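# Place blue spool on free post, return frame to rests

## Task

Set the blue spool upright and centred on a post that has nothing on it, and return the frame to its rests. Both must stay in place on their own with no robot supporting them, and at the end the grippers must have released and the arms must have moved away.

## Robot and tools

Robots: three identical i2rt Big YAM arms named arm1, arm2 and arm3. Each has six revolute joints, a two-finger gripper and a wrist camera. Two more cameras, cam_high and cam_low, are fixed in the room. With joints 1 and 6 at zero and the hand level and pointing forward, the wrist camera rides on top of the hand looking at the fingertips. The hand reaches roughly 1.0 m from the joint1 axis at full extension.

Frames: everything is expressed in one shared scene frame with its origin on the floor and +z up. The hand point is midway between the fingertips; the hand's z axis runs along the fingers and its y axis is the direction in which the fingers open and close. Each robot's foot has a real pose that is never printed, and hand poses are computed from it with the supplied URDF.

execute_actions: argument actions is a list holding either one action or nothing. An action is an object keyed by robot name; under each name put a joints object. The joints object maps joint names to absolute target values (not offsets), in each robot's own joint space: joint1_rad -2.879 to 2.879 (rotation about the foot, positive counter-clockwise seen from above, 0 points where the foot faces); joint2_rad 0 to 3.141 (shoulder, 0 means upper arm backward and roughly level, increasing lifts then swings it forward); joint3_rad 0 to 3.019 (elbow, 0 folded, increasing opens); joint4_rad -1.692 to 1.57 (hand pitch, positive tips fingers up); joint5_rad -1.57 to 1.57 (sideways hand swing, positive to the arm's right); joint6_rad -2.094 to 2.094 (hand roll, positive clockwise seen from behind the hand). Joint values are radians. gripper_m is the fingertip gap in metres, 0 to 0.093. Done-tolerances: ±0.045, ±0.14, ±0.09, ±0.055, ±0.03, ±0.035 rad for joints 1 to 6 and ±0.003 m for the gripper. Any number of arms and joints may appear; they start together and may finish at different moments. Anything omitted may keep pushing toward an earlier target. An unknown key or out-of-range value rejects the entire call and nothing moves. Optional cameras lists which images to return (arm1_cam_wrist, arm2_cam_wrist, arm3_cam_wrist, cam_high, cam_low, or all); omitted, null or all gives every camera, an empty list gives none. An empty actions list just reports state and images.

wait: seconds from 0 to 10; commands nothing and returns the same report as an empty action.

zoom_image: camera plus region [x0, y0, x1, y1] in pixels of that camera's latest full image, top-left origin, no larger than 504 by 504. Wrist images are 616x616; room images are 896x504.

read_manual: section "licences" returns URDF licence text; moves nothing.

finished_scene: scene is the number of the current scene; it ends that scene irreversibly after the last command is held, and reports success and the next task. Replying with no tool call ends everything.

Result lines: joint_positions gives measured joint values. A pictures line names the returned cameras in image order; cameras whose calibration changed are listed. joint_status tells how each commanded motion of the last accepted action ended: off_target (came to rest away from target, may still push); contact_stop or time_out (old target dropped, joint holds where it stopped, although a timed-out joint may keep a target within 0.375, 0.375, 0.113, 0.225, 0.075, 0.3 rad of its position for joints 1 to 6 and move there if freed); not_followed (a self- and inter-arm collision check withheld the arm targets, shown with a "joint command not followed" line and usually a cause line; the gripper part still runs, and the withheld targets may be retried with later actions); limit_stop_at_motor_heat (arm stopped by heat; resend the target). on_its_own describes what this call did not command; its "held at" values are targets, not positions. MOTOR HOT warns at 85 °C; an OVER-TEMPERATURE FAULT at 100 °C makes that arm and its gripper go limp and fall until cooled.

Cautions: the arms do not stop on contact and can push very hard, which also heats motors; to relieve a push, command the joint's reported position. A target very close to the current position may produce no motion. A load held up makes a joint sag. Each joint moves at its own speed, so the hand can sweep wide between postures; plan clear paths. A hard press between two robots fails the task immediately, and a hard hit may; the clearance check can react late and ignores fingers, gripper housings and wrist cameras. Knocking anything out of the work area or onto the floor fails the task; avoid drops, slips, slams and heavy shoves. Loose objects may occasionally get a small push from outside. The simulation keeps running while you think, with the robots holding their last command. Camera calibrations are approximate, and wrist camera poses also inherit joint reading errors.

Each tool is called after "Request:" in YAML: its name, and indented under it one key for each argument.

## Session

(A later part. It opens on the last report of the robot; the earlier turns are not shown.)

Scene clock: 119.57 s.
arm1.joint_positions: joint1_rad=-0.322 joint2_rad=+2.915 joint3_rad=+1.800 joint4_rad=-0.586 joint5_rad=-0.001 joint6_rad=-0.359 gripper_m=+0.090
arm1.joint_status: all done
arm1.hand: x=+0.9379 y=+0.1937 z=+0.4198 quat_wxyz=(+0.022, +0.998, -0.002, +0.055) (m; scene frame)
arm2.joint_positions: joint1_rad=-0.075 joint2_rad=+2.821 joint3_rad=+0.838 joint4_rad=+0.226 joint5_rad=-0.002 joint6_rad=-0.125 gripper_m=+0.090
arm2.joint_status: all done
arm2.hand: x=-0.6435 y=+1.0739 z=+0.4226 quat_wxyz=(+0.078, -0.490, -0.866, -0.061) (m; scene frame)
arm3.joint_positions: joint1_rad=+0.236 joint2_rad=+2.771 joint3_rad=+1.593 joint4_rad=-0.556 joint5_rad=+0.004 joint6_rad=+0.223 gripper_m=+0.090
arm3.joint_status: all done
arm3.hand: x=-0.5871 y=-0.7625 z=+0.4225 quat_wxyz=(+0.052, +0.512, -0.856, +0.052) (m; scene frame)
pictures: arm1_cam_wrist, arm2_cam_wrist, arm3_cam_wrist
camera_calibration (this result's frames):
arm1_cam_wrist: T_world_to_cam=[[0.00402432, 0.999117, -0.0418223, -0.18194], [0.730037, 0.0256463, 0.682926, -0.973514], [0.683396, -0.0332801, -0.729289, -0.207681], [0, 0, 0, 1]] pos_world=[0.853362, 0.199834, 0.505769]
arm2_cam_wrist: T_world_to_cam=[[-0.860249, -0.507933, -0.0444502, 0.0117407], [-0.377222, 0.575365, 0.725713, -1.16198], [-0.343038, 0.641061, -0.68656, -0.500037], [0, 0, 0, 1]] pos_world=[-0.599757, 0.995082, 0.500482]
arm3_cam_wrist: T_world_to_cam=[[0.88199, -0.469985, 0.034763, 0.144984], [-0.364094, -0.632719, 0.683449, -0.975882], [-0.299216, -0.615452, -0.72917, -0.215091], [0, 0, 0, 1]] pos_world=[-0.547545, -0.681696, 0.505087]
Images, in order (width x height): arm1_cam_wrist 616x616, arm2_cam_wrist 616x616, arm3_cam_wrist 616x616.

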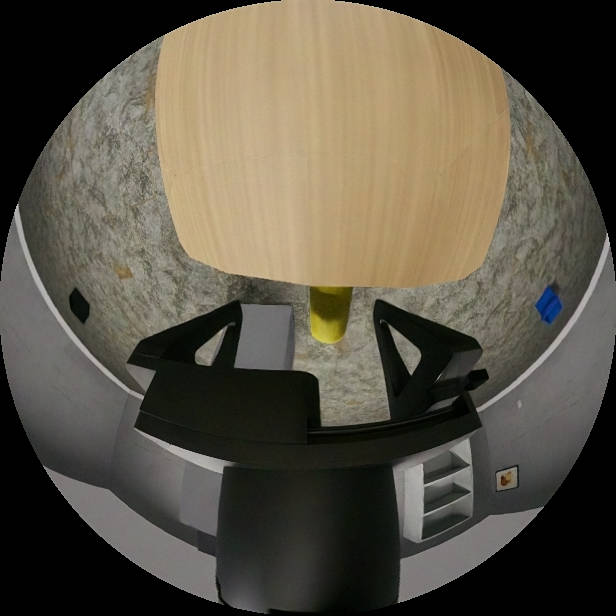

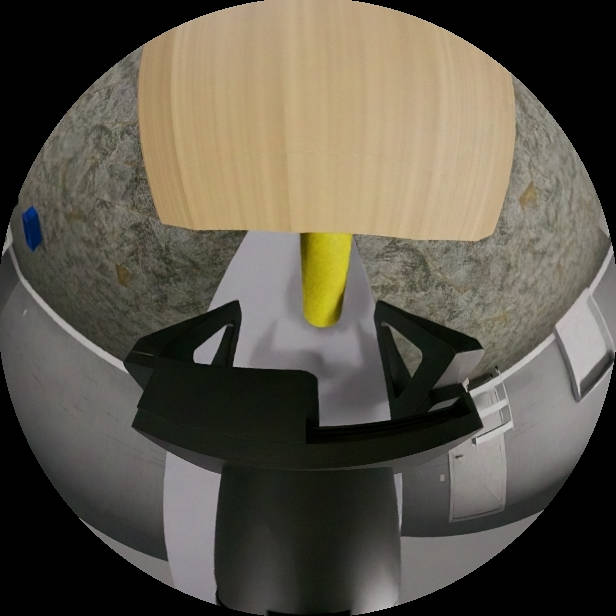

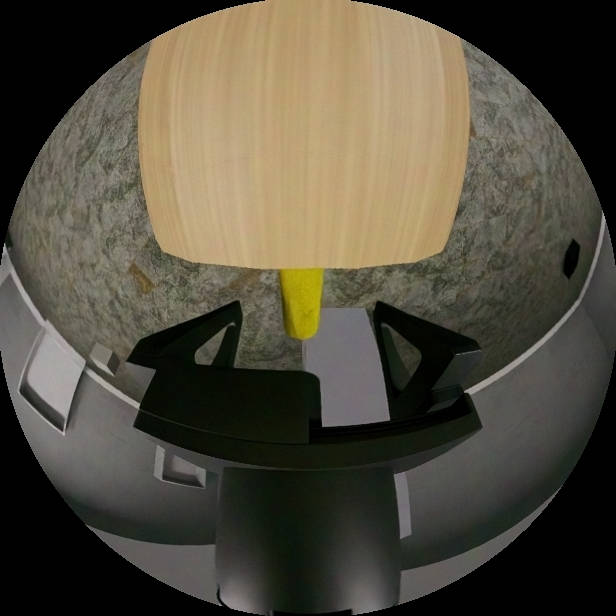

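Request:
execute_actions:
  actions:
    - {"arm1":{"joints":{"joint4_rad":-0.458}},"arm2":{"joints":{"joint1_rad":-0.092,"joint4_rad":0.41}},"arm3":{"joints":{"joint4_rad":-0.417}}}
  cameras: ["arm1_cam_wrist","arm2_cam_wrist","arm3_cam_wrist","cam_low"]

Scene clock: 122.47 s.
arm1.joint_positions: joint1_rad=-0.322 joint2_rad=+2.915 joint3_rad=+1.800 joint4_rad=-0.477 joint5_rad=-0.001 joint6_rad=-0.359 gripper_m=+0.090
arm1.joint_status: all done
arm1.hand: x=+0.9129 y=+0.2032 z=+0.4181 quat_wxyz=(+0.003, +1.000, -0.002, +0.004) (m; scene frame)
arm2.joint_positions: joint1_rad=-0.083 joint2_rad=+2.821 joint3_rad=+0.838 joint4_rad=+0.400 joint5_rad=-0.002 joint6_rad=-0.125 gripper_m=+0.090
arm2.joint_status: all done
arm2.hand: x=-0.6282 y=+1.0343 z=+0.4178 quat_wxyz=(+0.008, -0.496, -0.868, -0.009) (m; scene frame)
arm3.joint_positions: joint1_rad=+0.236 joint2_rad=+2.771 joint3_rad=+1.593 joint4_rad=-0.427 joint5_rad=+0.004 joint6_rad=+0.223 gripper_m=+0.090
arm3.joint_status: all done
arm3.hand: x=-0.5787 y=-0.7319 z=+0.4199 quat_wxyz=(+0.005, +0.513, -0.858, +0.007) (m; scene frame)
pictures: arm1_cam_wrist, arm2_cam_wrist, arm3_cam_wrist, cam_low
camera_calibration (this result's frames):
arm1_cam_wrist: T_world_to_cam=[[0.00202748, 0.999992, -0.00335077, -0.205843], [0.795809, 0.000415571, 0.605548, -0.976885], [0.605545, -0.0038943, -0.795802, -0.098623], [0, 0, 0, 1]] pos_world=[0.837552, 0.205863, 0.512377]
arm2_cam_wrist: T_world_to_cam=[[-0.862393, -0.505697, -0.0234456, -0.00792052], [-0.417705, 0.684642, 0.597318, -1.21475], [-0.28601, 0.524916, -0.801662, -0.268605], [0, 0, 0, 1]] pos_world=[-0.591062, 0.968661, 0.510078]
arm3_cam_wrist: T_world_to_cam=[[0.881215, -0.472671, 0.0065046, 0.161396], [-0.386185, -0.711906, 0.586559, -0.981758], [-0.272619, -0.519397, -0.80988, -0.0760938], [0, 0, 0, 1]] pos_world=[-0.54211, -0.662155, 0.513182]
Images, in order (width x height): arm1_cam_wrist 616x616, arm2_cam_wrist 616x616, arm3_cam_wrist 616x616, cam_low 896x504.

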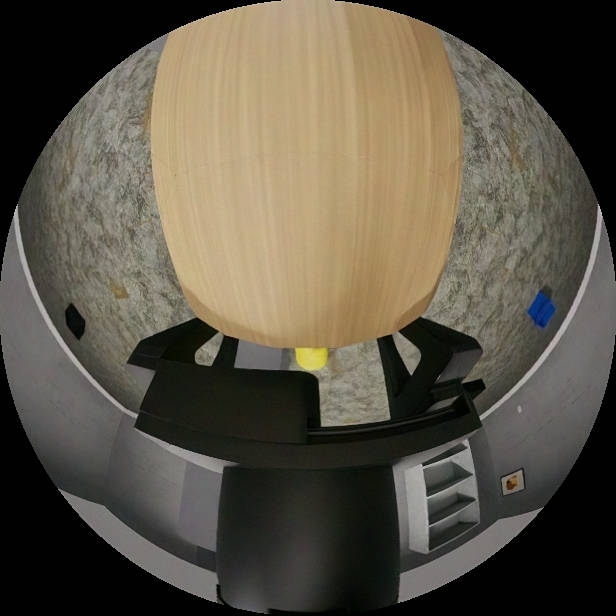

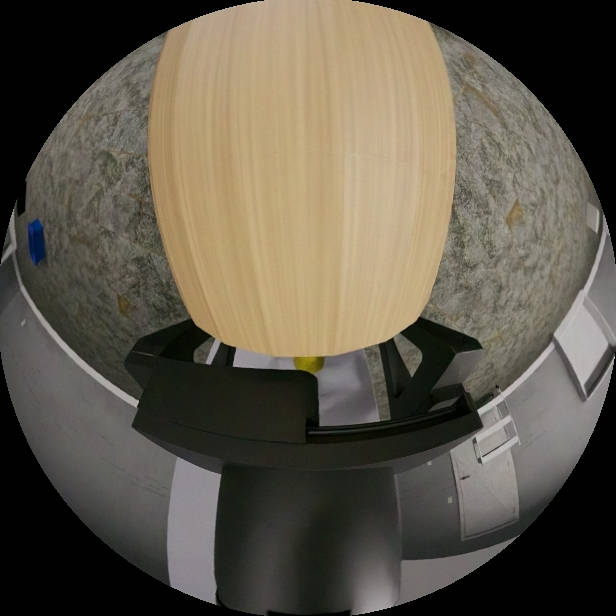

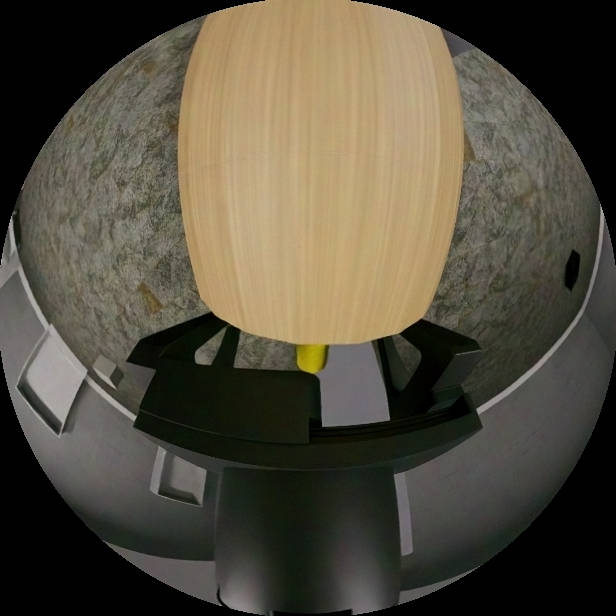

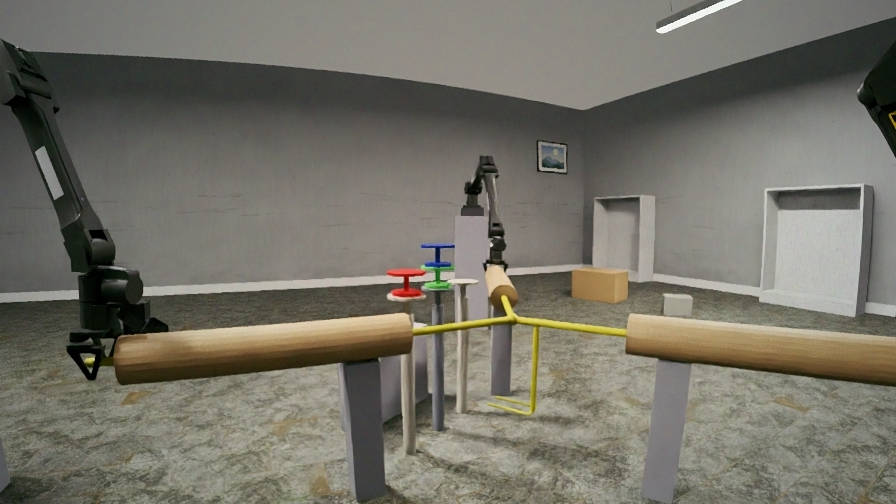

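Request:
execute_actions:
  actions:
    - {"arm1":{"joints":{"gripper_m":0.0}},"arm2":{"joints":{"gripper_m":0.0}},"arm3":{"joints":{"gripper_m":0.0}}}
  cameras: ["cam_low","cam_high"]

Request:
zoom_image:
  camera: "cam_low"
  region: [50, 280, 210, 400]

Scene clock: 125.37 s.
arm1.joint_positions: joint1_rad=-0.322 joint2_rad=+2.915 joint3_rad=+1.800 joint4_rad=-0.474 joint5_rad=+0.001 joint6_rad=-0.372 gripper_m=+0.019
arm1.joint_status: gripper_m off_target (ended at +0.019, target +0.000)
arm1.hand: x=+0.9122 y=+0.2038 z=+0.4181 quat_wxyz=(+0.002, +1.000, +0.005, +0.002) (m; scene frame)
arm2.joint_positions: joint1_rad=-0.083 joint2_rad=+2.822 joint3_rad=+0.838 joint4_rad=+0.401 joint5_rad=-0.005 joint6_rad=-0.140 gripper_m=+0.018
arm2.joint_status: gripper_m off_target (ended at +0.018, target +0.000)
arm2.hand: x=-0.6277 y=+1.0346 z=+0.4178 quat_wxyz=(+0.007, -0.489, -0.872, -0.011) (m; scene frame)
arm3.joint_positions: joint1_rad=+0.234 joint2_rad=+2.771 joint3_rad=+1.593 joint4_rad=-0.427 joint5_rad=+0.003 joint6_rad=+0.226 gripper_m=+0.019
arm3.joint_status: gripper_m off_target (ended at +0.019, target +0.000)
arm3.hand: x=-0.5779 y=-0.7322 z=+0.4199 quat_wxyz=(+0.006, +0.511, -0.860, +0.007) (m; scene frame)
pictures: cam_high, cam_low
Images, in order (width x height): cam_high 896x504, cam_low 896x504.

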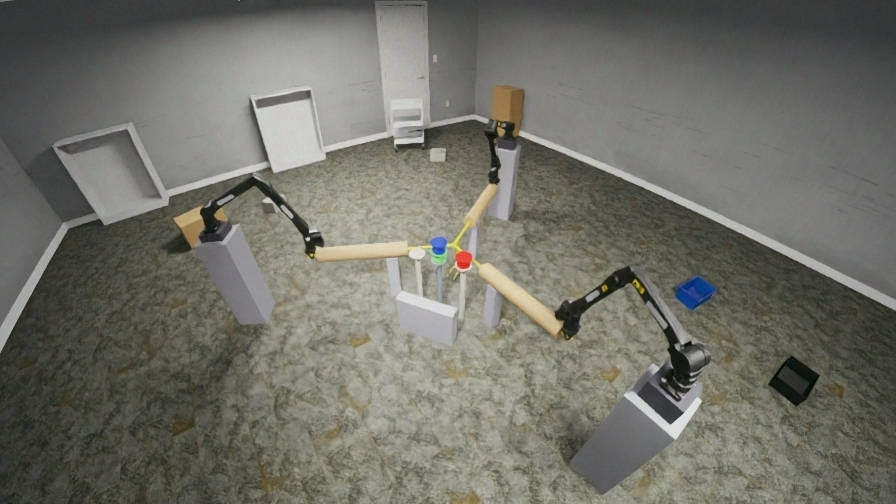

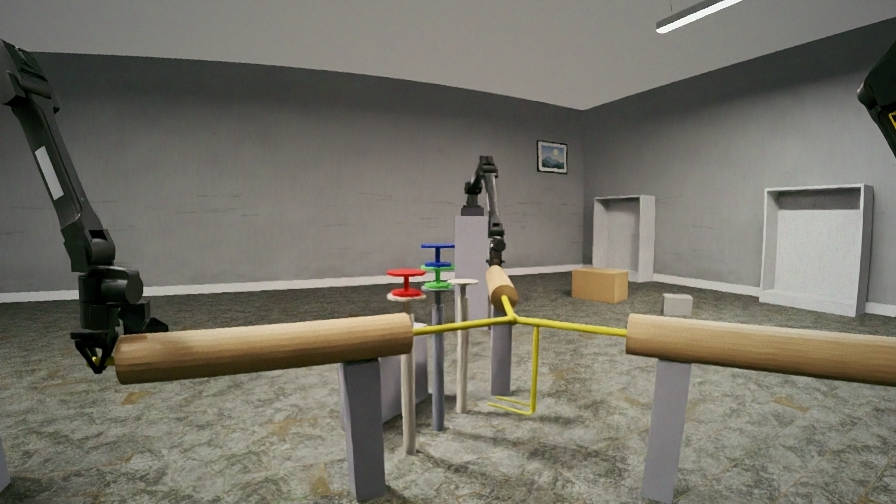

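Region (50, 280, 210, 400) of cam_low's 896x504 image, scaled by 3.150, with more detail than that image has; it fills the top 378 rows of this view, and the rest is white.

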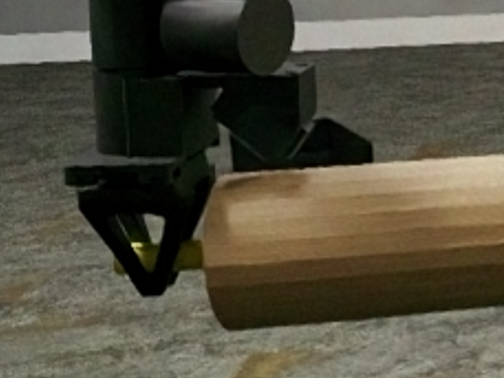

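Request:
execute_actions:
  actions:
    - {"arm1":{"joints":{"joint2_rad":2.81,"joint3_rad":1.735,"joint4_rad":-0.495,"joint6_rad":-0.372}},"arm2":{"joints":{"joint2_rad":2.718,"joint3_rad":0.755,"joint4_rad":0.374,"joint6_rad":-0.14}},"arm3":{"joints":{"joint2_rad":2.678,"joint3_rad":1.542,"joint4_rad":-0.457,"joint6_rad":0.226}}}
  cameras: ["cam_low"]

Scene clock: 147.30 s.
arm1.joint_positions: joint1_rad=-0.321 joint2_rad=+2.860 joint3_rad=+1.742 joint4_rad=-0.474 joint5_rad=-0.001 joint6_rad=-0.374 gripper_m=+0.019
arm1.joint_status: all done
arm1.hand: x=+0.9153 y=+0.2021 z=+0.4389 quat_wxyz=(+0.003, +1.000, +0.006, +0.003) (m; scene frame)
arm2.joint_positions: joint1_rad=-0.083 joint2_rad=+2.736 joint3_rad=+0.780 joint4_rad=+0.378 joint5_rad=-0.004 joint6_rad=-0.143 gripper_m=+0.018
arm2.joint_status: all done
arm2.hand: x=-0.6261 y=+1.0302 z=+0.4459 quat_wxyz=(+0.006, -0.488, -0.873, -0.009) (m; scene frame)
arm3.joint_positions: joint1_rad=+0.223 joint2_rad=+2.709 joint3_rad=+1.543 joint4_rad=-0.446 joint5_rad=+0.002 joint6_rad=+0.222 gripper_m=+0.019
arm3.joint_status: all done
arm3.hand: x=-0.5730 y=-0.7371 z=+0.4449 quat_wxyz=(+0.009, +0.508, -0.862, +0.009) (m; scene frame)
pictures: cam_low
Images, in order (width x height): cam_low 896x504.

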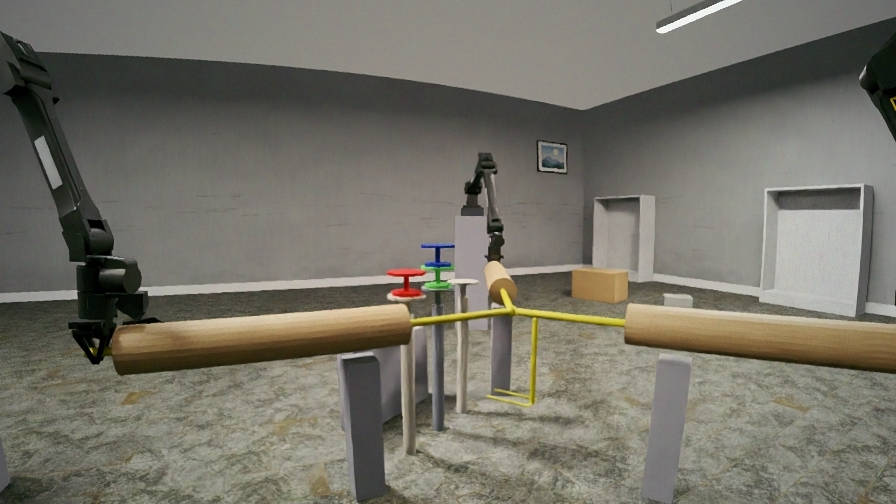

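Request:
execute_actions:
  actions:
    - {"arm1":{"joints":{"joint1_rad":-0.324,"joint2_rad":2.69,"joint3_rad":1.665,"joint4_rad":-0.516}},"arm2":{"joints":{"joint1_rad":-0.083,"joint2_rad":2.59,"joint3_rad":0.666,"joint4_rad":0.338}},"arm3":{"joints":{"joint1_rad":0.238,"joint2_rad":2.566,"joint3_rad":1.485,"joint4_rad":-0.492}}}
  cameras: []

Request:
execute_actions:
  actions:
    - {"arm1":{"joints":{"joint2_rad":2.596,"joint3_rad":1.602,"joint4_rad":-0.547}},"arm2":{"joints":{"joint2_rad":2.456,"joint3_rad":0.59,"joint4_rad":0.28}},"arm3":{"joints":{"joint2_rad":2.474,"joint3_rad":1.437,"joint4_rad":-0.535}}}
  cameras: ["cam_low","cam_high"]

Scene clock: 151.00 s.
arm1.joint_positions: joint1_rad=-0.321 joint2_rad=+2.744 joint3_rad=+1.661 joint4_rad=-0.506 joint5_rad=+0.001 joint6_rad=-0.374 gripper_m=+0.019
arm1.joint_status: all done
arm1.hand: x=+0.9111 y=+0.2041 z=+0.4887 quat_wxyz=(+0.002, +1.000, +0.006, +0.002) (m; scene frame)
arm2.joint_positions: joint1_rad=-0.083 joint2_rad=+2.608 joint3_rad=+0.680 joint4_rad=+0.341 joint5_rad=-0.003 joint6_rad=-0.143 gripper_m=+0.018
arm2.joint_status: all done
arm2.hand: x=-0.6287 y=+1.0354 z=+0.4893 quat_wxyz=(+0.010, -0.488, -0.873, -0.011) (m; scene frame)
arm3.joint_positions: joint1_rad=+0.235 joint2_rad=+2.596 joint3_rad=+1.478 joint4_rad=-0.490 joint5_rad=+0.002 joint6_rad=+0.230 gripper_m=+0.019
arm3.joint_status: all done
arm3.hand: x=-0.5787 y=-0.7322 z=+0.4938 quat_wxyz=(+0.007, +0.509, -0.860, +0.008) (m; scene frame)
pictures: none
No camera images: the call's "cameras" was empty. Leave "cameras" out to get every camera's image.

Scene clock: 151.90 s.
arm1.joint_positions: joint1_rad=-0.321 joint2_rad=+2.651 joint3_rad=+1.598 joint4_rad=-0.537 joint5_rad=+0.002 joint6_rad=-0.374 gripper_m=+0.019
arm1.joint_status: all done
arm1.hand: x=+0.9109 y=+0.2044 z=+0.5292 quat_wxyz=(+0.001, +1.000, +0.006, +0.003) (m; scene frame)
arm2.joint_positions: joint1_rad=-0.083 joint2_rad=+2.474 joint3_rad=+0.601 joint4_rad=+0.285 joint5_rad=-0.003 joint6_rad=-0.143 gripper_m=+0.018
arm2.joint_status: all done
arm2.hand: x=-0.6291 y=+1.0360 z=+0.5295 quat_wxyz=(+0.010, -0.488, -0.873, -0.011) (m; scene frame)
arm3.joint_positions: joint1_rad=+0.235 joint2_rad=+2.505 joint3_rad=+1.429 joint4_rad=-0.533 joint5_rad=+0.001 joint6_rad=+0.230 gripper_m=+0.019
arm3.joint_status: all done
arm3.hand: x=-0.5787 y=-0.7326 z=+0.5331 quat_wxyz=(+0.008, +0.509, -0.861, +0.007) (m; scene frame)
pictures: cam_high, cam_low
Images, in order (width x height): cam_high 896x504, cam_low 896x504.

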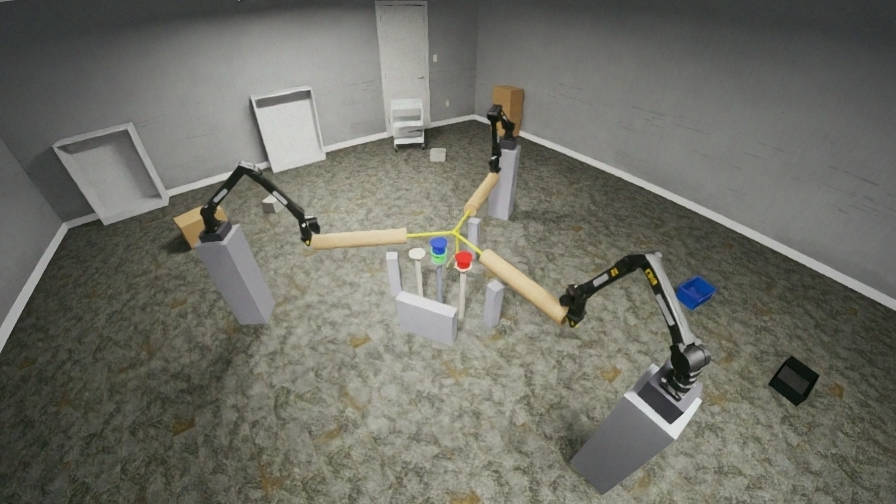

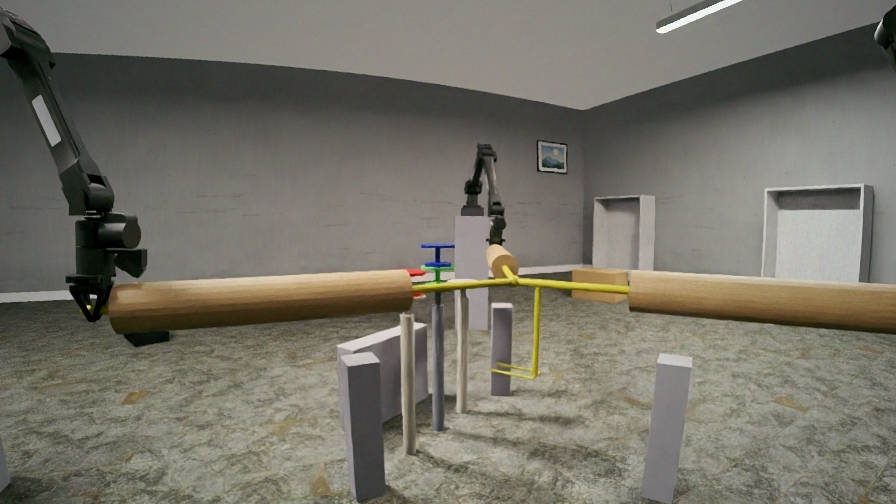

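Works well. Continue to .57, .61, .65, .69.

Request:
execute_actions:
  actions:
    - {"arm1":{"joints":{"joint2_rad":2.504,"joint3_rad":1.549,"joint4_rad":-0.585}},"arm2":{"joints":{"joint2_rad":2.306,"joint3_rad":0.524,"joint4_rad":0.2}},"arm3":{"joints":{"joint2_rad":2.386,"joint3_rad":1.399,"joint4_rad":-0.585}}}
  cameras: []

Request:
execute_actions:
  actions:
    - {"arm1":{"joints":{"joint2_rad":2.417,"joint3_rad":1.509,"joint4_rad":-0.632}},"arm2":{"joints":{"joint2_rad":2.145,"joint3_rad":0.472,"joint4_rad":0.092}},"arm3":{"joints":{"joint2_rad":2.299,"joint3_rad":1.373,"joint4_rad":-0.645}}}
  cameras: []

Request:
execute_actions:
  actions:
    - {"arm1":{"joints":{"joint2_rad":2.333,"joint3_rad":1.481,"joint4_rad":-0.687}},"arm2":{"joints":{"joint2_rad":1.971,"joint3_rad":0.435,"joint4_rad":-0.043}},"arm3":{"joints":{"joint2_rad":2.217,"joint3_rad":1.358,"joint4_rad":-0.712}}}
  cameras: []

Request:
execute_actions:
  actions:
    - {"arm1":{"joints":{"joint2_rad":2.254,"joint3_rad":1.465,"joint4_rad":-0.749}},"arm2":{"joints":{"joint2_rad":1.79,"joint3_rad":0.417,"joint4_rad":-0.203}},"arm3":{"joints":{"joint2_rad":2.139,"joint3_rad":1.354,"joint4_rad":-0.785}}}
  cameras: ["cam_low","cam_high"]

Scene clock: 157.23 s.
arm1.joint_positions: joint1_rad=-0.320 joint2_rad=+2.558 joint3_rad=+1.545 joint4_rad=-0.576 joint5_rad=+0.003 joint6_rad=-0.374 gripper_m=+0.019
arm1.joint_status: all done
arm1.hand: x=+0.9108 y=+0.2044 z=+0.5703 quat_wxyz=(+0.001, +1.000, +0.006, +0.002) (m; scene frame)
arm2.joint_positions: joint1_rad=-0.083 joint2_rad=+2.323 joint3_rad=+0.532 joint4_rad=+0.206 joint5_rad=-0.003 joint6_rad=-0.143 gripper_m=+0.018
arm2.joint_status: all done
arm2.hand: x=-0.6293 y=+1.0361 z=+0.5704 quat_wxyz=(+0.009, -0.488, -0.873, -0.011) (m; scene frame)
arm3.joint_positions: joint1_rad=+0.235 joint2_rad=+2.416 joint3_rad=+1.391 joint4_rad=-0.583 joint5_rad=+0.001 joint6_rad=+0.230 gripper_m=+0.019
arm3.joint_status: all done
arm3.hand: x=-0.5787 y=-0.7327 z=+0.5727 quat_wxyz=(+0.008, +0.509, -0.861, +0.007) (m; scene frame)
pictures: none
No camera images: the call's "cameras" was empty. Leave "cameras" out to get every camera's image.

Scene clock: 158.13 s.
arm1.joint_positions: joint1_rad=-0.321 joint2_rad=+2.470 joint3_rad=+1.504 joint4_rad=-0.622 joint5_rad=+0.003 joint6_rad=-0.374 gripper_m=+0.019
arm1.joint_status: all done
arm1.hand: x=+0.9110 y=+0.2047 z=+0.6104 quat_wxyz=(+0.001, +1.000, +0.006, +0.002) (m; scene frame)
arm2.joint_positions: joint1_rad=-0.083 joint2_rad=+2.160 joint3_rad=+0.476 joint4_rad=+0.100 joint5_rad=-0.003 joint6_rad=-0.143 gripper_m=+0.018
arm2.joint_status: all done
arm2.hand: x=-0.6295 y=+1.0364 z=+0.6107 quat_wxyz=(+0.009, -0.488, -0.873, -0.010) (m; scene frame)
arm3.joint_positions: joint1_rad=+0.235 joint2_rad=+2.328 joint3_rad=+1.364 joint4_rad=-0.643 joint5_rad=+0.001 joint6_rad=+0.230 gripper_m=+0.019
arm3.joint_status: all done
arm3.hand: x=-0.5787 y=-0.7327 z=+0.6134 quat_wxyz=(+0.008, +0.509, -0.861, +0.007) (m; scene frame)
pictures: none
No camera images: the call's "cameras" was empty. Leave "cameras" out to get every camera's image.

Scene clock: 158.97 s.
arm1.joint_positions: joint1_rad=-0.321 joint2_rad=+2.386 joint3_rad=+1.475 joint4_rad=-0.677 joint5_rad=+0.003 joint6_rad=-0.374 gripper_m=+0.019
arm1.joint_status: all done
arm1.hand: x=+0.9111 y=+0.2047 z=+0.6508 quat_wxyz=(+0.001, +1.000, +0.006, +0.002) (m; scene frame)
arm2.joint_positions: joint1_rad=-0.083 joint2_rad=+1.986 joint3_rad=+0.436 joint4_rad=-0.035 joint5_rad=-0.003 joint6_rad=-0.143 gripper_m=+0.018
arm2.joint_status: all done
arm2.hand: x=-0.6297 y=+1.0365 z=+0.6504 quat_wxyz=(+0.009, -0.488, -0.873, -0.010) (m; scene frame)
arm3.joint_positions: joint1_rad=+0.235 joint2_rad=+2.246 joint3_rad=+1.349 joint4_rad=-0.710 joint5_rad=+0.001 joint6_rad=+0.230 gripper_m=+0.019
arm3.joint_status: all done
arm3.hand: x=-0.5788 y=-0.7325 z=+0.6535 quat_wxyz=(+0.008, +0.509, -0.860, +0.007) (m; scene frame)
pictures: none
No camera images: the call's "cameras" was empty. Leave "cameras" out to get every camera's image.

Scene clock: 159.80 s.
arm1.joint_positions: joint1_rad=-0.321 joint2_rad=+2.307 joint3_rad=+1.458 joint4_rad=-0.740 joint5_rad=+0.002 joint6_rad=-0.374 gripper_m=+0.019
arm1.joint_status: all done
arm1.hand: x=+0.9114 y=+0.2047 z=+0.6905 quat_wxyz=(+0.001, +1.000, +0.006, +0.003) (m; scene frame)
arm2.joint_positions: joint1_rad=-0.083 joint2_rad=+1.805 joint3_rad=+0.415 joint4_rad=-0.195 joint5_rad=-0.003 joint6_rad=-0.143 gripper_m=+0.018
arm2.joint_status: all done
arm2.hand: x=-0.6297 y=+1.0362 z=+0.6901 quat_wxyz=(+0.009, -0.488, -0.873, -0.010) (m; scene frame)
arm3.joint_positions: joint1_rad=+0.235 joint2_rad=+2.168 joint3_rad=+1.344 joint4_rad=-0.783 joint5_rad=+0.001 joint6_rad=+0.230 gripper_m=+0.019
arm3.joint_status: all done
arm3.hand: x=-0.5788 y=-0.7326 z=+0.6932 quat_wxyz=(+0.008, +0.509, -0.860, +0.007) (m; scene frame)
pictures: cam_high, cam_low
Images, in order (width x height): cam_high 896x504, cam_low 896x504.

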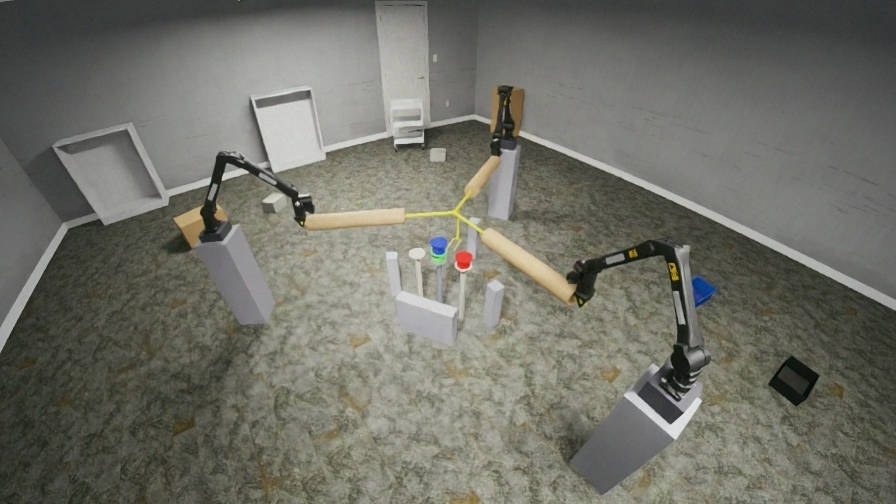

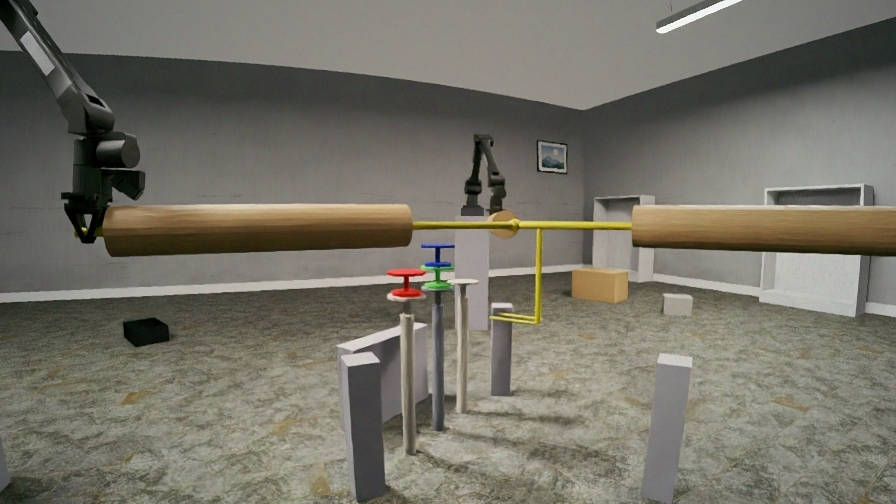

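Request:
execute_actions:
  actions:
    - {"arm1":{"joints":{"joint1_rad":-0.277,"joint2_rad":2.106,"joint3_rad":1.362,"joint4_rad":-0.797,"joint6_rad":-0.326}},"arm2":{"joints":{"joint1_rad":-0.064,"joint2_rad":1.607,"joint3_rad":0.526,"joint4_rad":-0.479,"joint6_rad":-0.118}},"arm3":{"joints":{"joint1_rad":0.181,"joint2_rad":1.999,"joint3_rad":1.285,"joint4_rad":-0.857,"joint6_rad":0.172}}}
  cameras: []

Request:
execute_actions:
  actions:
    - {"arm1":{"joints":{"joint1_rad":-0.234,"joint2_rad":1.962,"joint3_rad":1.287,"joint4_rad":-0.868,"joint6_rad":-0.283}},"arm2":{"joints":{"joint1_rad":-0.053,"joint2_rad":1.498,"joint3_rad":0.65,"joint4_rad":-0.711,"joint6_rad":-0.107}},"arm3":{"joints":{"joint1_rad":0.13,"joint2_rad":1.864,"joint3_rad":1.243,"joint4_rad":-0.951,"joint6_rad":0.121}}}
  cameras: []

Request:
execute_actions:
  actions:
    - {"arm1":{"joints":{"joint1_rad":-0.189,"joint2_rad":1.826,"joint3_rad":1.243,"joint4_rad":-0.962,"joint6_rad":-0.238}},"arm2":{"joints":{"joint1_rad":-0.044,"joint2_rad":1.444,"joint3_rad":0.795,"joint4_rad":-0.908,"joint6_rad":-0.098}},"arm3":{"joints":{"joint1_rad":0.076,"joint2_rad":1.742,"joint3_rad":1.233,"joint4_rad":-1.063,"joint6_rad":0.067}}}
  cameras: ["cam_low","cam_high"]

Scene clock: 169.33 s.
arm1.joint_positions: joint1_rad=-0.282 joint2_rad=+2.147 joint3_rad=+1.351 joint4_rad=-0.788 joint5_rad=+0.003 joint6_rad=-0.337 gripper_m=+0.019
arm1.joint_status: all done
arm1.hand: x=+0.9283 y=+0.1757 z=+0.7498 quat_wxyz=(+0.000, +1.000, +0.007, +0.000) (m; scene frame)
arm2.joint_positions: joint1_rad=-0.071 joint2_rad=+1.619 joint3_rad=+0.505 joint4_rad=-0.460 joint5_rad=+0.000 joint6_rad=-0.134 gripper_m=+0.018
arm2.joint_status: all done
arm2.hand: x=-0.6133 y=+1.0054 z=+0.7447 quat_wxyz=(+0.006, -0.487, -0.874, -0.006) (m; scene frame)
arm3.joint_positions: joint1_rad=+0.186 joint2_rad=+2.017 joint3_rad=+1.268 joint4_rad=-0.855 joint5_rad=-0.001 joint6_rad=+0.179 gripper_m=+0.019
arm3.joint_status: all done
arm3.hand: x=-0.5610 y=-0.7634 z=+0.7506 quat_wxyz=(+0.007, +0.510, -0.860, +0.005) (m; scene frame)
pictures: none
No camera images: the call's "cameras" was empty. Leave "cameras" out to get every camera's image.

Scene clock: 170.33 s.
arm1.joint_positions: joint1_rad=-0.242 joint2_rad=+1.996 joint3_rad=+1.278 joint4_rad=-0.860 joint5_rad=+0.003 joint6_rad=-0.298 gripper_m=+0.019
arm1.joint_status: all done
arm1.hand: x=+0.9450 y=+0.1481 z=+0.8074 quat_wxyz=(-0.001, +1.000, +0.007, -0.002) (m; scene frame)
arm2.joint_positions: joint1_rad=-0.058 joint2_rad=+1.513 joint3_rad=+0.624 joint4_rad=-0.685 joint5_rad=+0.000 joint6_rad=-0.122 gripper_m=+0.018
arm2.joint_status: all done
arm2.hand: x=-0.5966 y=+0.9767 z=+0.7976 quat_wxyz=(+0.005, -0.486, -0.874, -0.006) (m; scene frame)
arm3.joint_positions: joint1_rad=+0.136 joint2_rad=+1.879 joint3_rad=+1.228 joint4_rad=-0.950 joint5_rad=-0.001 joint6_rad=+0.129 gripper_m=+0.019
arm3.joint_status: all done
arm3.hand: x=-0.5441 y=-0.7918 z=+0.8067 quat_wxyz=(+0.007, +0.510, -0.860, +0.003) (m; scene frame)
pictures: none
No camera images: the call's "cameras" was empty. Leave "cameras" out to get every camera's image.

Scene clock: 171.27 s.
arm1.joint_positions: joint1_rad=-0.202 joint2_rad=+1.857 joint3_rad=+1.235 joint4_rad=-0.954 joint5_rad=+0.000 joint6_rad=-0.258 gripper_m=+0.019
arm1.joint_status: all done
arm1.hand: x=+0.9622 y=+0.1217 z=+0.8629 quat_wxyz=(+0.000, +1.000, +0.007, -0.003) (m; scene frame)
arm2.joint_positions: joint1_rad=-0.047 joint2_rad=+1.461 joint3_rad=+0.761 joint4_rad=-0.877 joint5_rad=+0.000 joint6_rad=-0.112 gripper_m=+0.018
arm2.joint_status: all done
arm2.hand: x=-0.5800 y=+0.9498 z=+0.8497 quat_wxyz=(+0.007, -0.486, -0.874, -0.007) (m; scene frame)
arm3.joint_positions: joint1_rad=+0.083 joint2_rad=+1.757 joint3_rad=+1.219 joint4_rad=-1.057 joint5_rad=+0.000 joint6_rad=+0.078 gripper_m=+0.019
arm3.joint_status: all done
arm3.hand: x=-0.5270 y=-0.8186 z=+0.8614 quat_wxyz=(+0.005, +0.509, -0.861, +0.001) (m; scene frame)
pictures: cam_high, cam_low
Images, in order (width x height): cam_high 896x504, cam_low 896x504.

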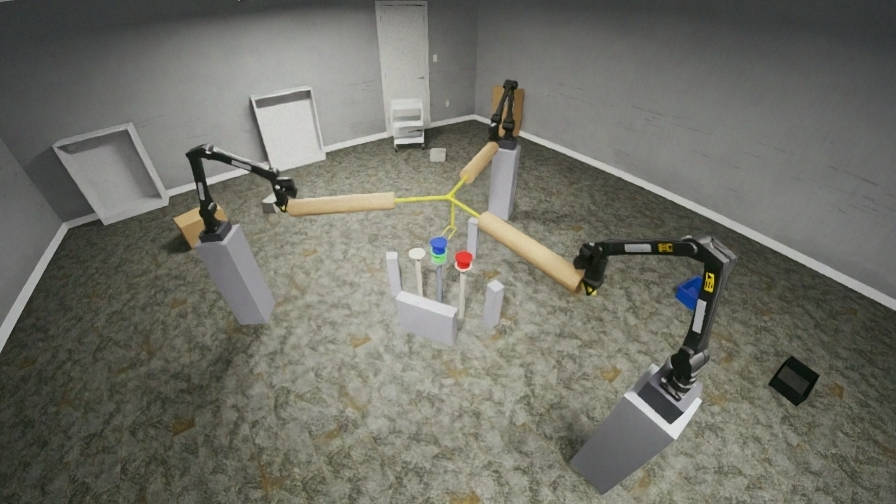

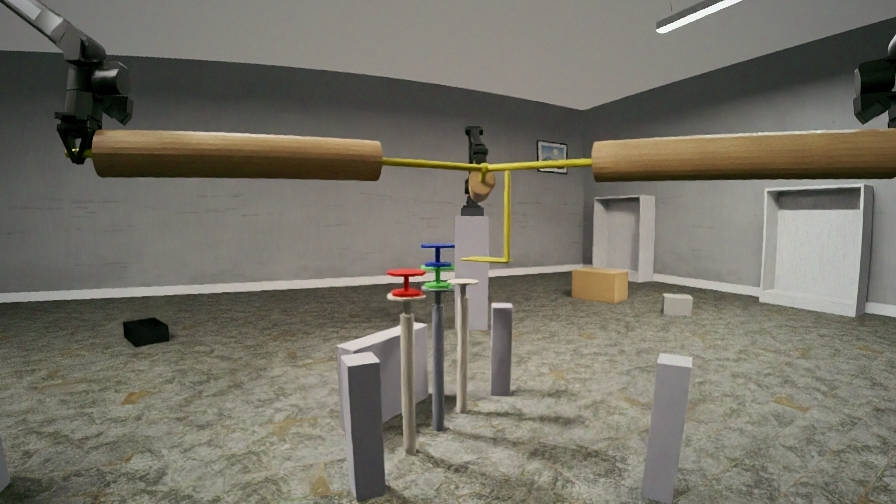

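Request:
zoom_image:
  camera: "cam_low"
  region: [400, 225, 530, 295]

Request:
zoom_image:
  camera: "cam_high"
  region: [400, 190, 490, 270]

Region (400, 225, 530, 295) of cam_low's 896x504 image, scaled by 3.877, with more detail than that image has; it fills the top 271 rows of this view, and the rest is white.

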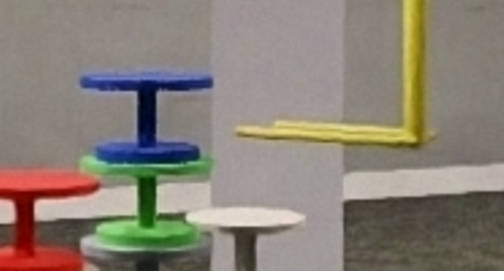

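Region (400, 190, 490, 270) of cam_high's 896x504 image, scaled by 5.600, with more detail than that image has.

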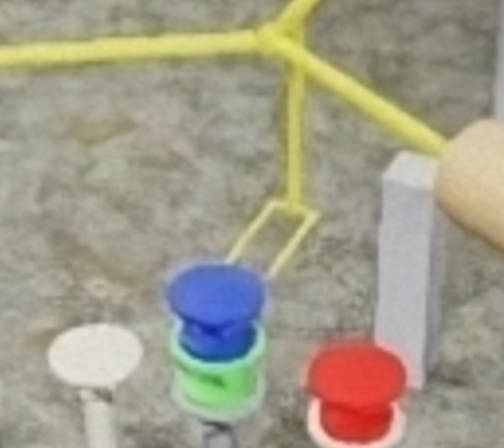

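Request:
execute_actions:
  actions:
    - {"arm1":{"joints":{"joint1_rad":-0.106,"joint2_rad":1.752,"joint3_rad":1.113,"joint4_rad":-0.901,"joint6_rad":-0.155}},"arm2":{"joints":{"joint1_rad":-0.02,"joint2_rad":1.577,"joint3_rad":0.964,"joint4_rad":-0.95,"joint6_rad":-0.072}},"arm3":{"joints":{"joint1_rad":-0.029,"joint2_rad":1.693,"joint3_rad":1.16,"joint4_rad":-1.037,"joint6_rad":-0.039}}}
  cameras: ["cam_low","cam_high"]

Request:
zoom_image:
  camera: "cam_low"
  region: [400, 225, 530, 295]

Request:
zoom_image:
  camera: "cam_high"
  region: [400, 190, 490, 270]

Scene clock: 186.90 s.
arm1.joint_positions: joint1_rad=-0.114 joint2_rad=+1.801 joint3_rad=+1.106 joint4_rad=-0.908 joint5_rad=+0.002 joint6_rad=-0.171 gripper_m=+0.019
arm1.joint_status: all done
arm1.hand: x=+0.9957 y=+0.0724 z=+0.8500 quat_wxyz=(+0.000, +1.000, +0.008, +0.009) (m; scene frame)
arm2.joint_positions: joint1_rad=-0.021 joint2_rad=+1.595 joint3_rad=+0.931 joint4_rad=-0.920 joint5_rad=-0.002 joint6_rad=-0.086 gripper_m=+0.018
arm2.joint_status: all done
arm2.hand: x=-0.5456 y=+0.9020 z=+0.8526 quat_wxyz=(+0.009, -0.486, -0.874, -0.009) (m; scene frame)
arm3.joint_positions: joint1_rad=-0.029 joint2_rad=+1.730 joint3_rad=+1.140 joint4_rad=-1.034 joint5_rad=-0.001 joint6_rad=-0.034 gripper_m=+0.019
arm3.joint_status: all done
arm3.hand: x=-0.4935 y=-0.8671 z=+0.8479 quat_wxyz=(+0.018, +0.509, -0.860, +0.007) (m; scene frame)
pictures: cam_high, cam_low
Images, in order (width x height): cam_high 896x504, cam_low 896x504.

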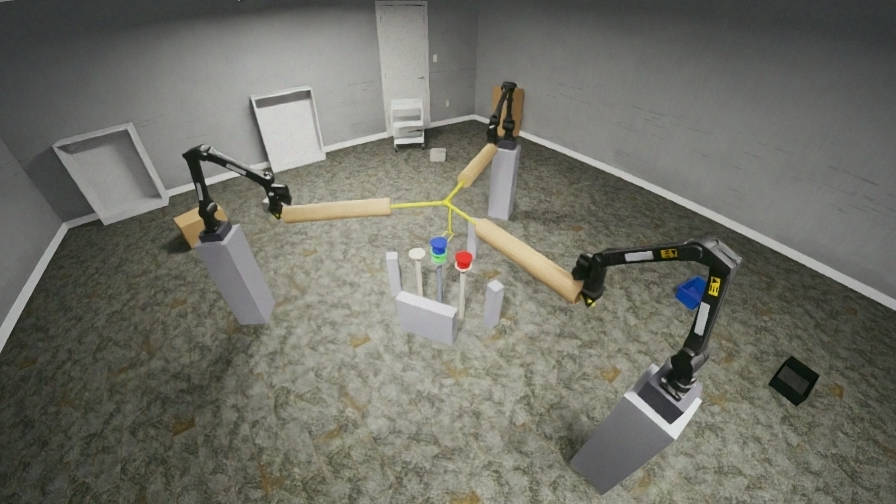

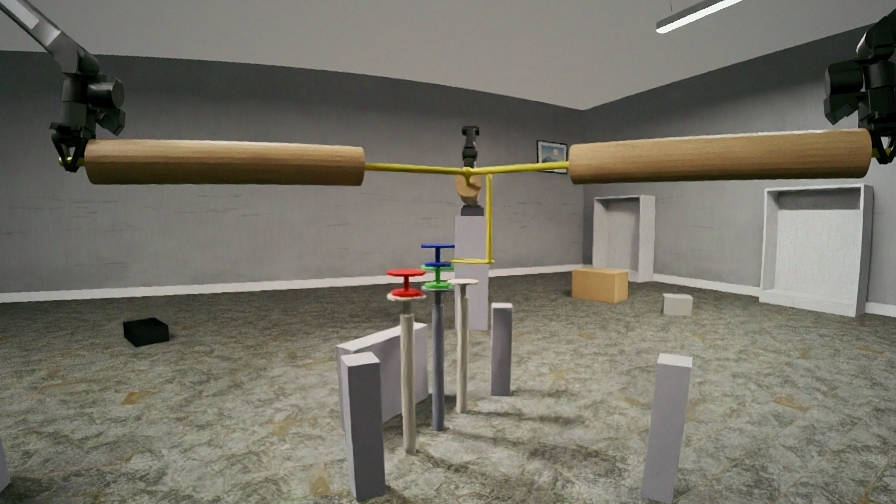

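Region (400, 225, 530, 295) of cam_low's 896x504 image, scaled by 3.877, with more detail than that image has; it fills the top 271 rows of this view, and the rest is white.

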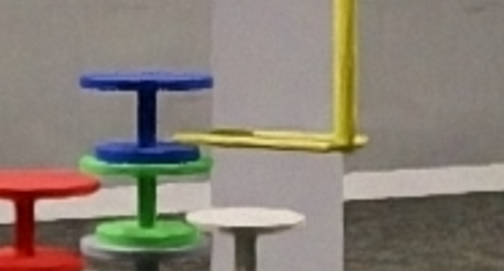

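Region (400, 190, 490, 270) of cam_high's 896x504 image, scaled by 5.600, with more detail than that image has.

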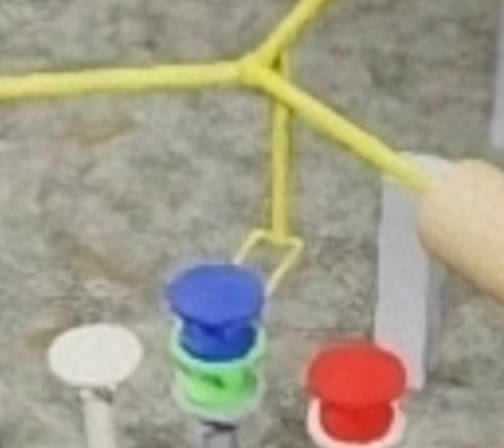

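Request:
execute_actions:
  actions:
    - {"arm1":{"joints":{"joint1_rad":-0.01,"joint2_rad":1.655,"joint3_rad":1.016,"joint4_rad":-0.89,"joint6_rad":-0.055}},"arm2":{"joints":{"joint1_rad":-0.015,"joint2_rad":1.677,"joint3_rad":1.134,"joint4_rad":-1.01,"joint6_rad":-0.065}},"arm3":{"joints":{"joint1_rad":-0.136,"joint2_rad":1.61,"joint3_rad":1.097,"joint4_rad":-1.045,"joint6_rad":-0.147}}}
  cameras: ["cam_low","cam_high"]

Request:
zoom_image:
  camera: "cam_low"
  region: [400, 225, 530, 295]

Request:
zoom_image:
  camera: "cam_high"
  region: [400, 190, 490, 270]

Scene clock: 193.37 s.
arm1.joint_positions: joint1_rad=-0.016 joint2_rad=+1.696 joint3_rad=+1.005 joint4_rad=-0.886 joint5_rad=+0.000 joint6_rad=-0.074 gripper_m=+0.019
arm1.joint_status: all done
arm1.hand: x=+1.0217 y=+0.0254 z=+0.8642 quat_wxyz=(-0.001, +1.000, +0.008, -0.003) (m; scene frame)
arm2.joint_positions: joint1_rad=-0.016 joint2_rad=+1.692 joint3_rad=+1.097 joint4_rad=-0.982 joint5_rad=-0.005 joint6_rad=-0.082 gripper_m=+0.018
arm2.joint_status: all done
arm2.hand: x=-0.5189 y=+0.8555 z=+0.8643 quat_wxyz=(+0.005, -0.486, -0.874, -0.009) (m; scene frame)
arm3.joint_positions: joint1_rad=-0.137 joint2_rad=+1.636 joint3_rad=+1.079 joint4_rad=-1.049 joint5_rad=+0.002 joint6_rad=-0.142 gripper_m=+0.019
arm3.joint_status: all done
arm3.hand: x=-0.4665 y=-0.9135 z=+0.8679 quat_wxyz=(+0.011, +0.509, -0.861, +0.002) (m; scene frame)
pictures: cam_high, cam_low
Images, in order (width x height): cam_high 896x504, cam_low 896x504.

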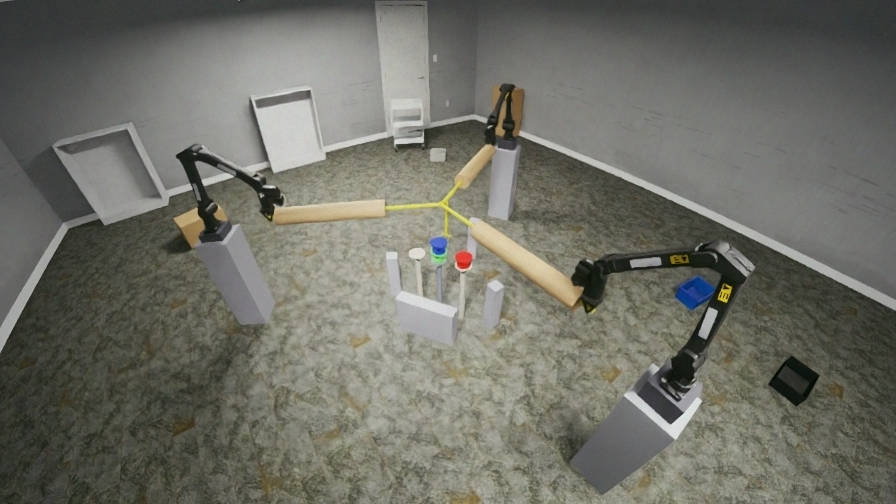

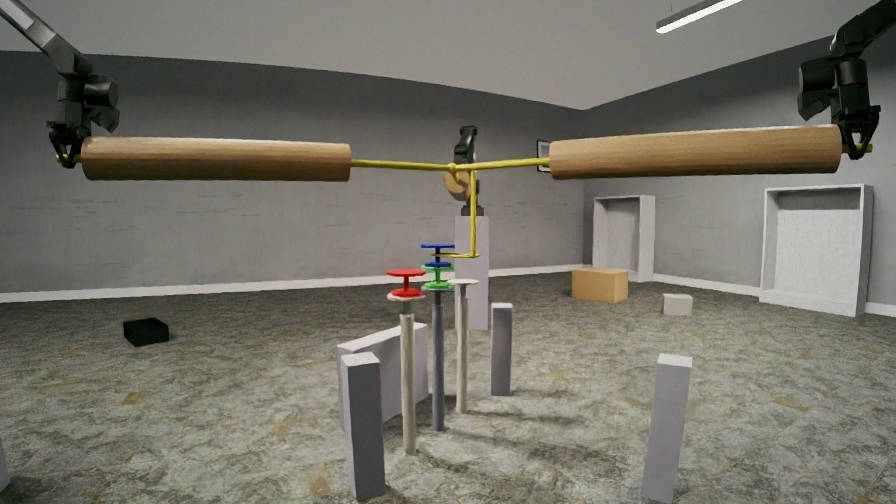

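Region (400, 225, 530, 295) of cam_low's 896x504 image, scaled by 3.877, with more detail than that image has; it fills the top 271 rows of this view, and the rest is white.

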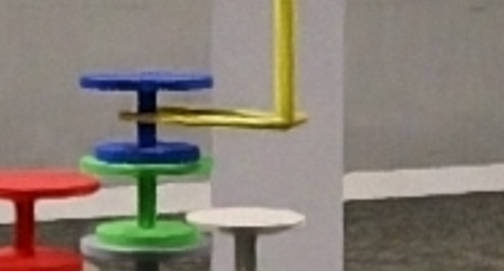

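Region (400, 190, 490, 270) of cam_high's 896x504 image, scaled by 5.600, with more detail than that image has.

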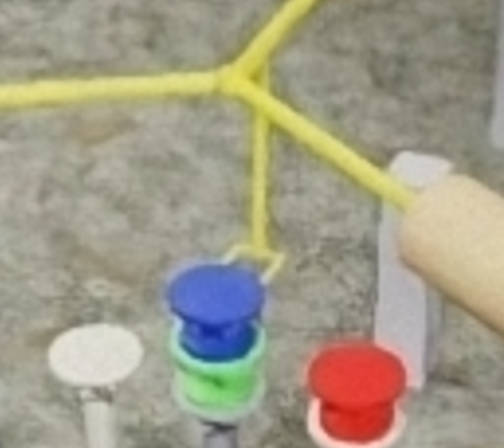

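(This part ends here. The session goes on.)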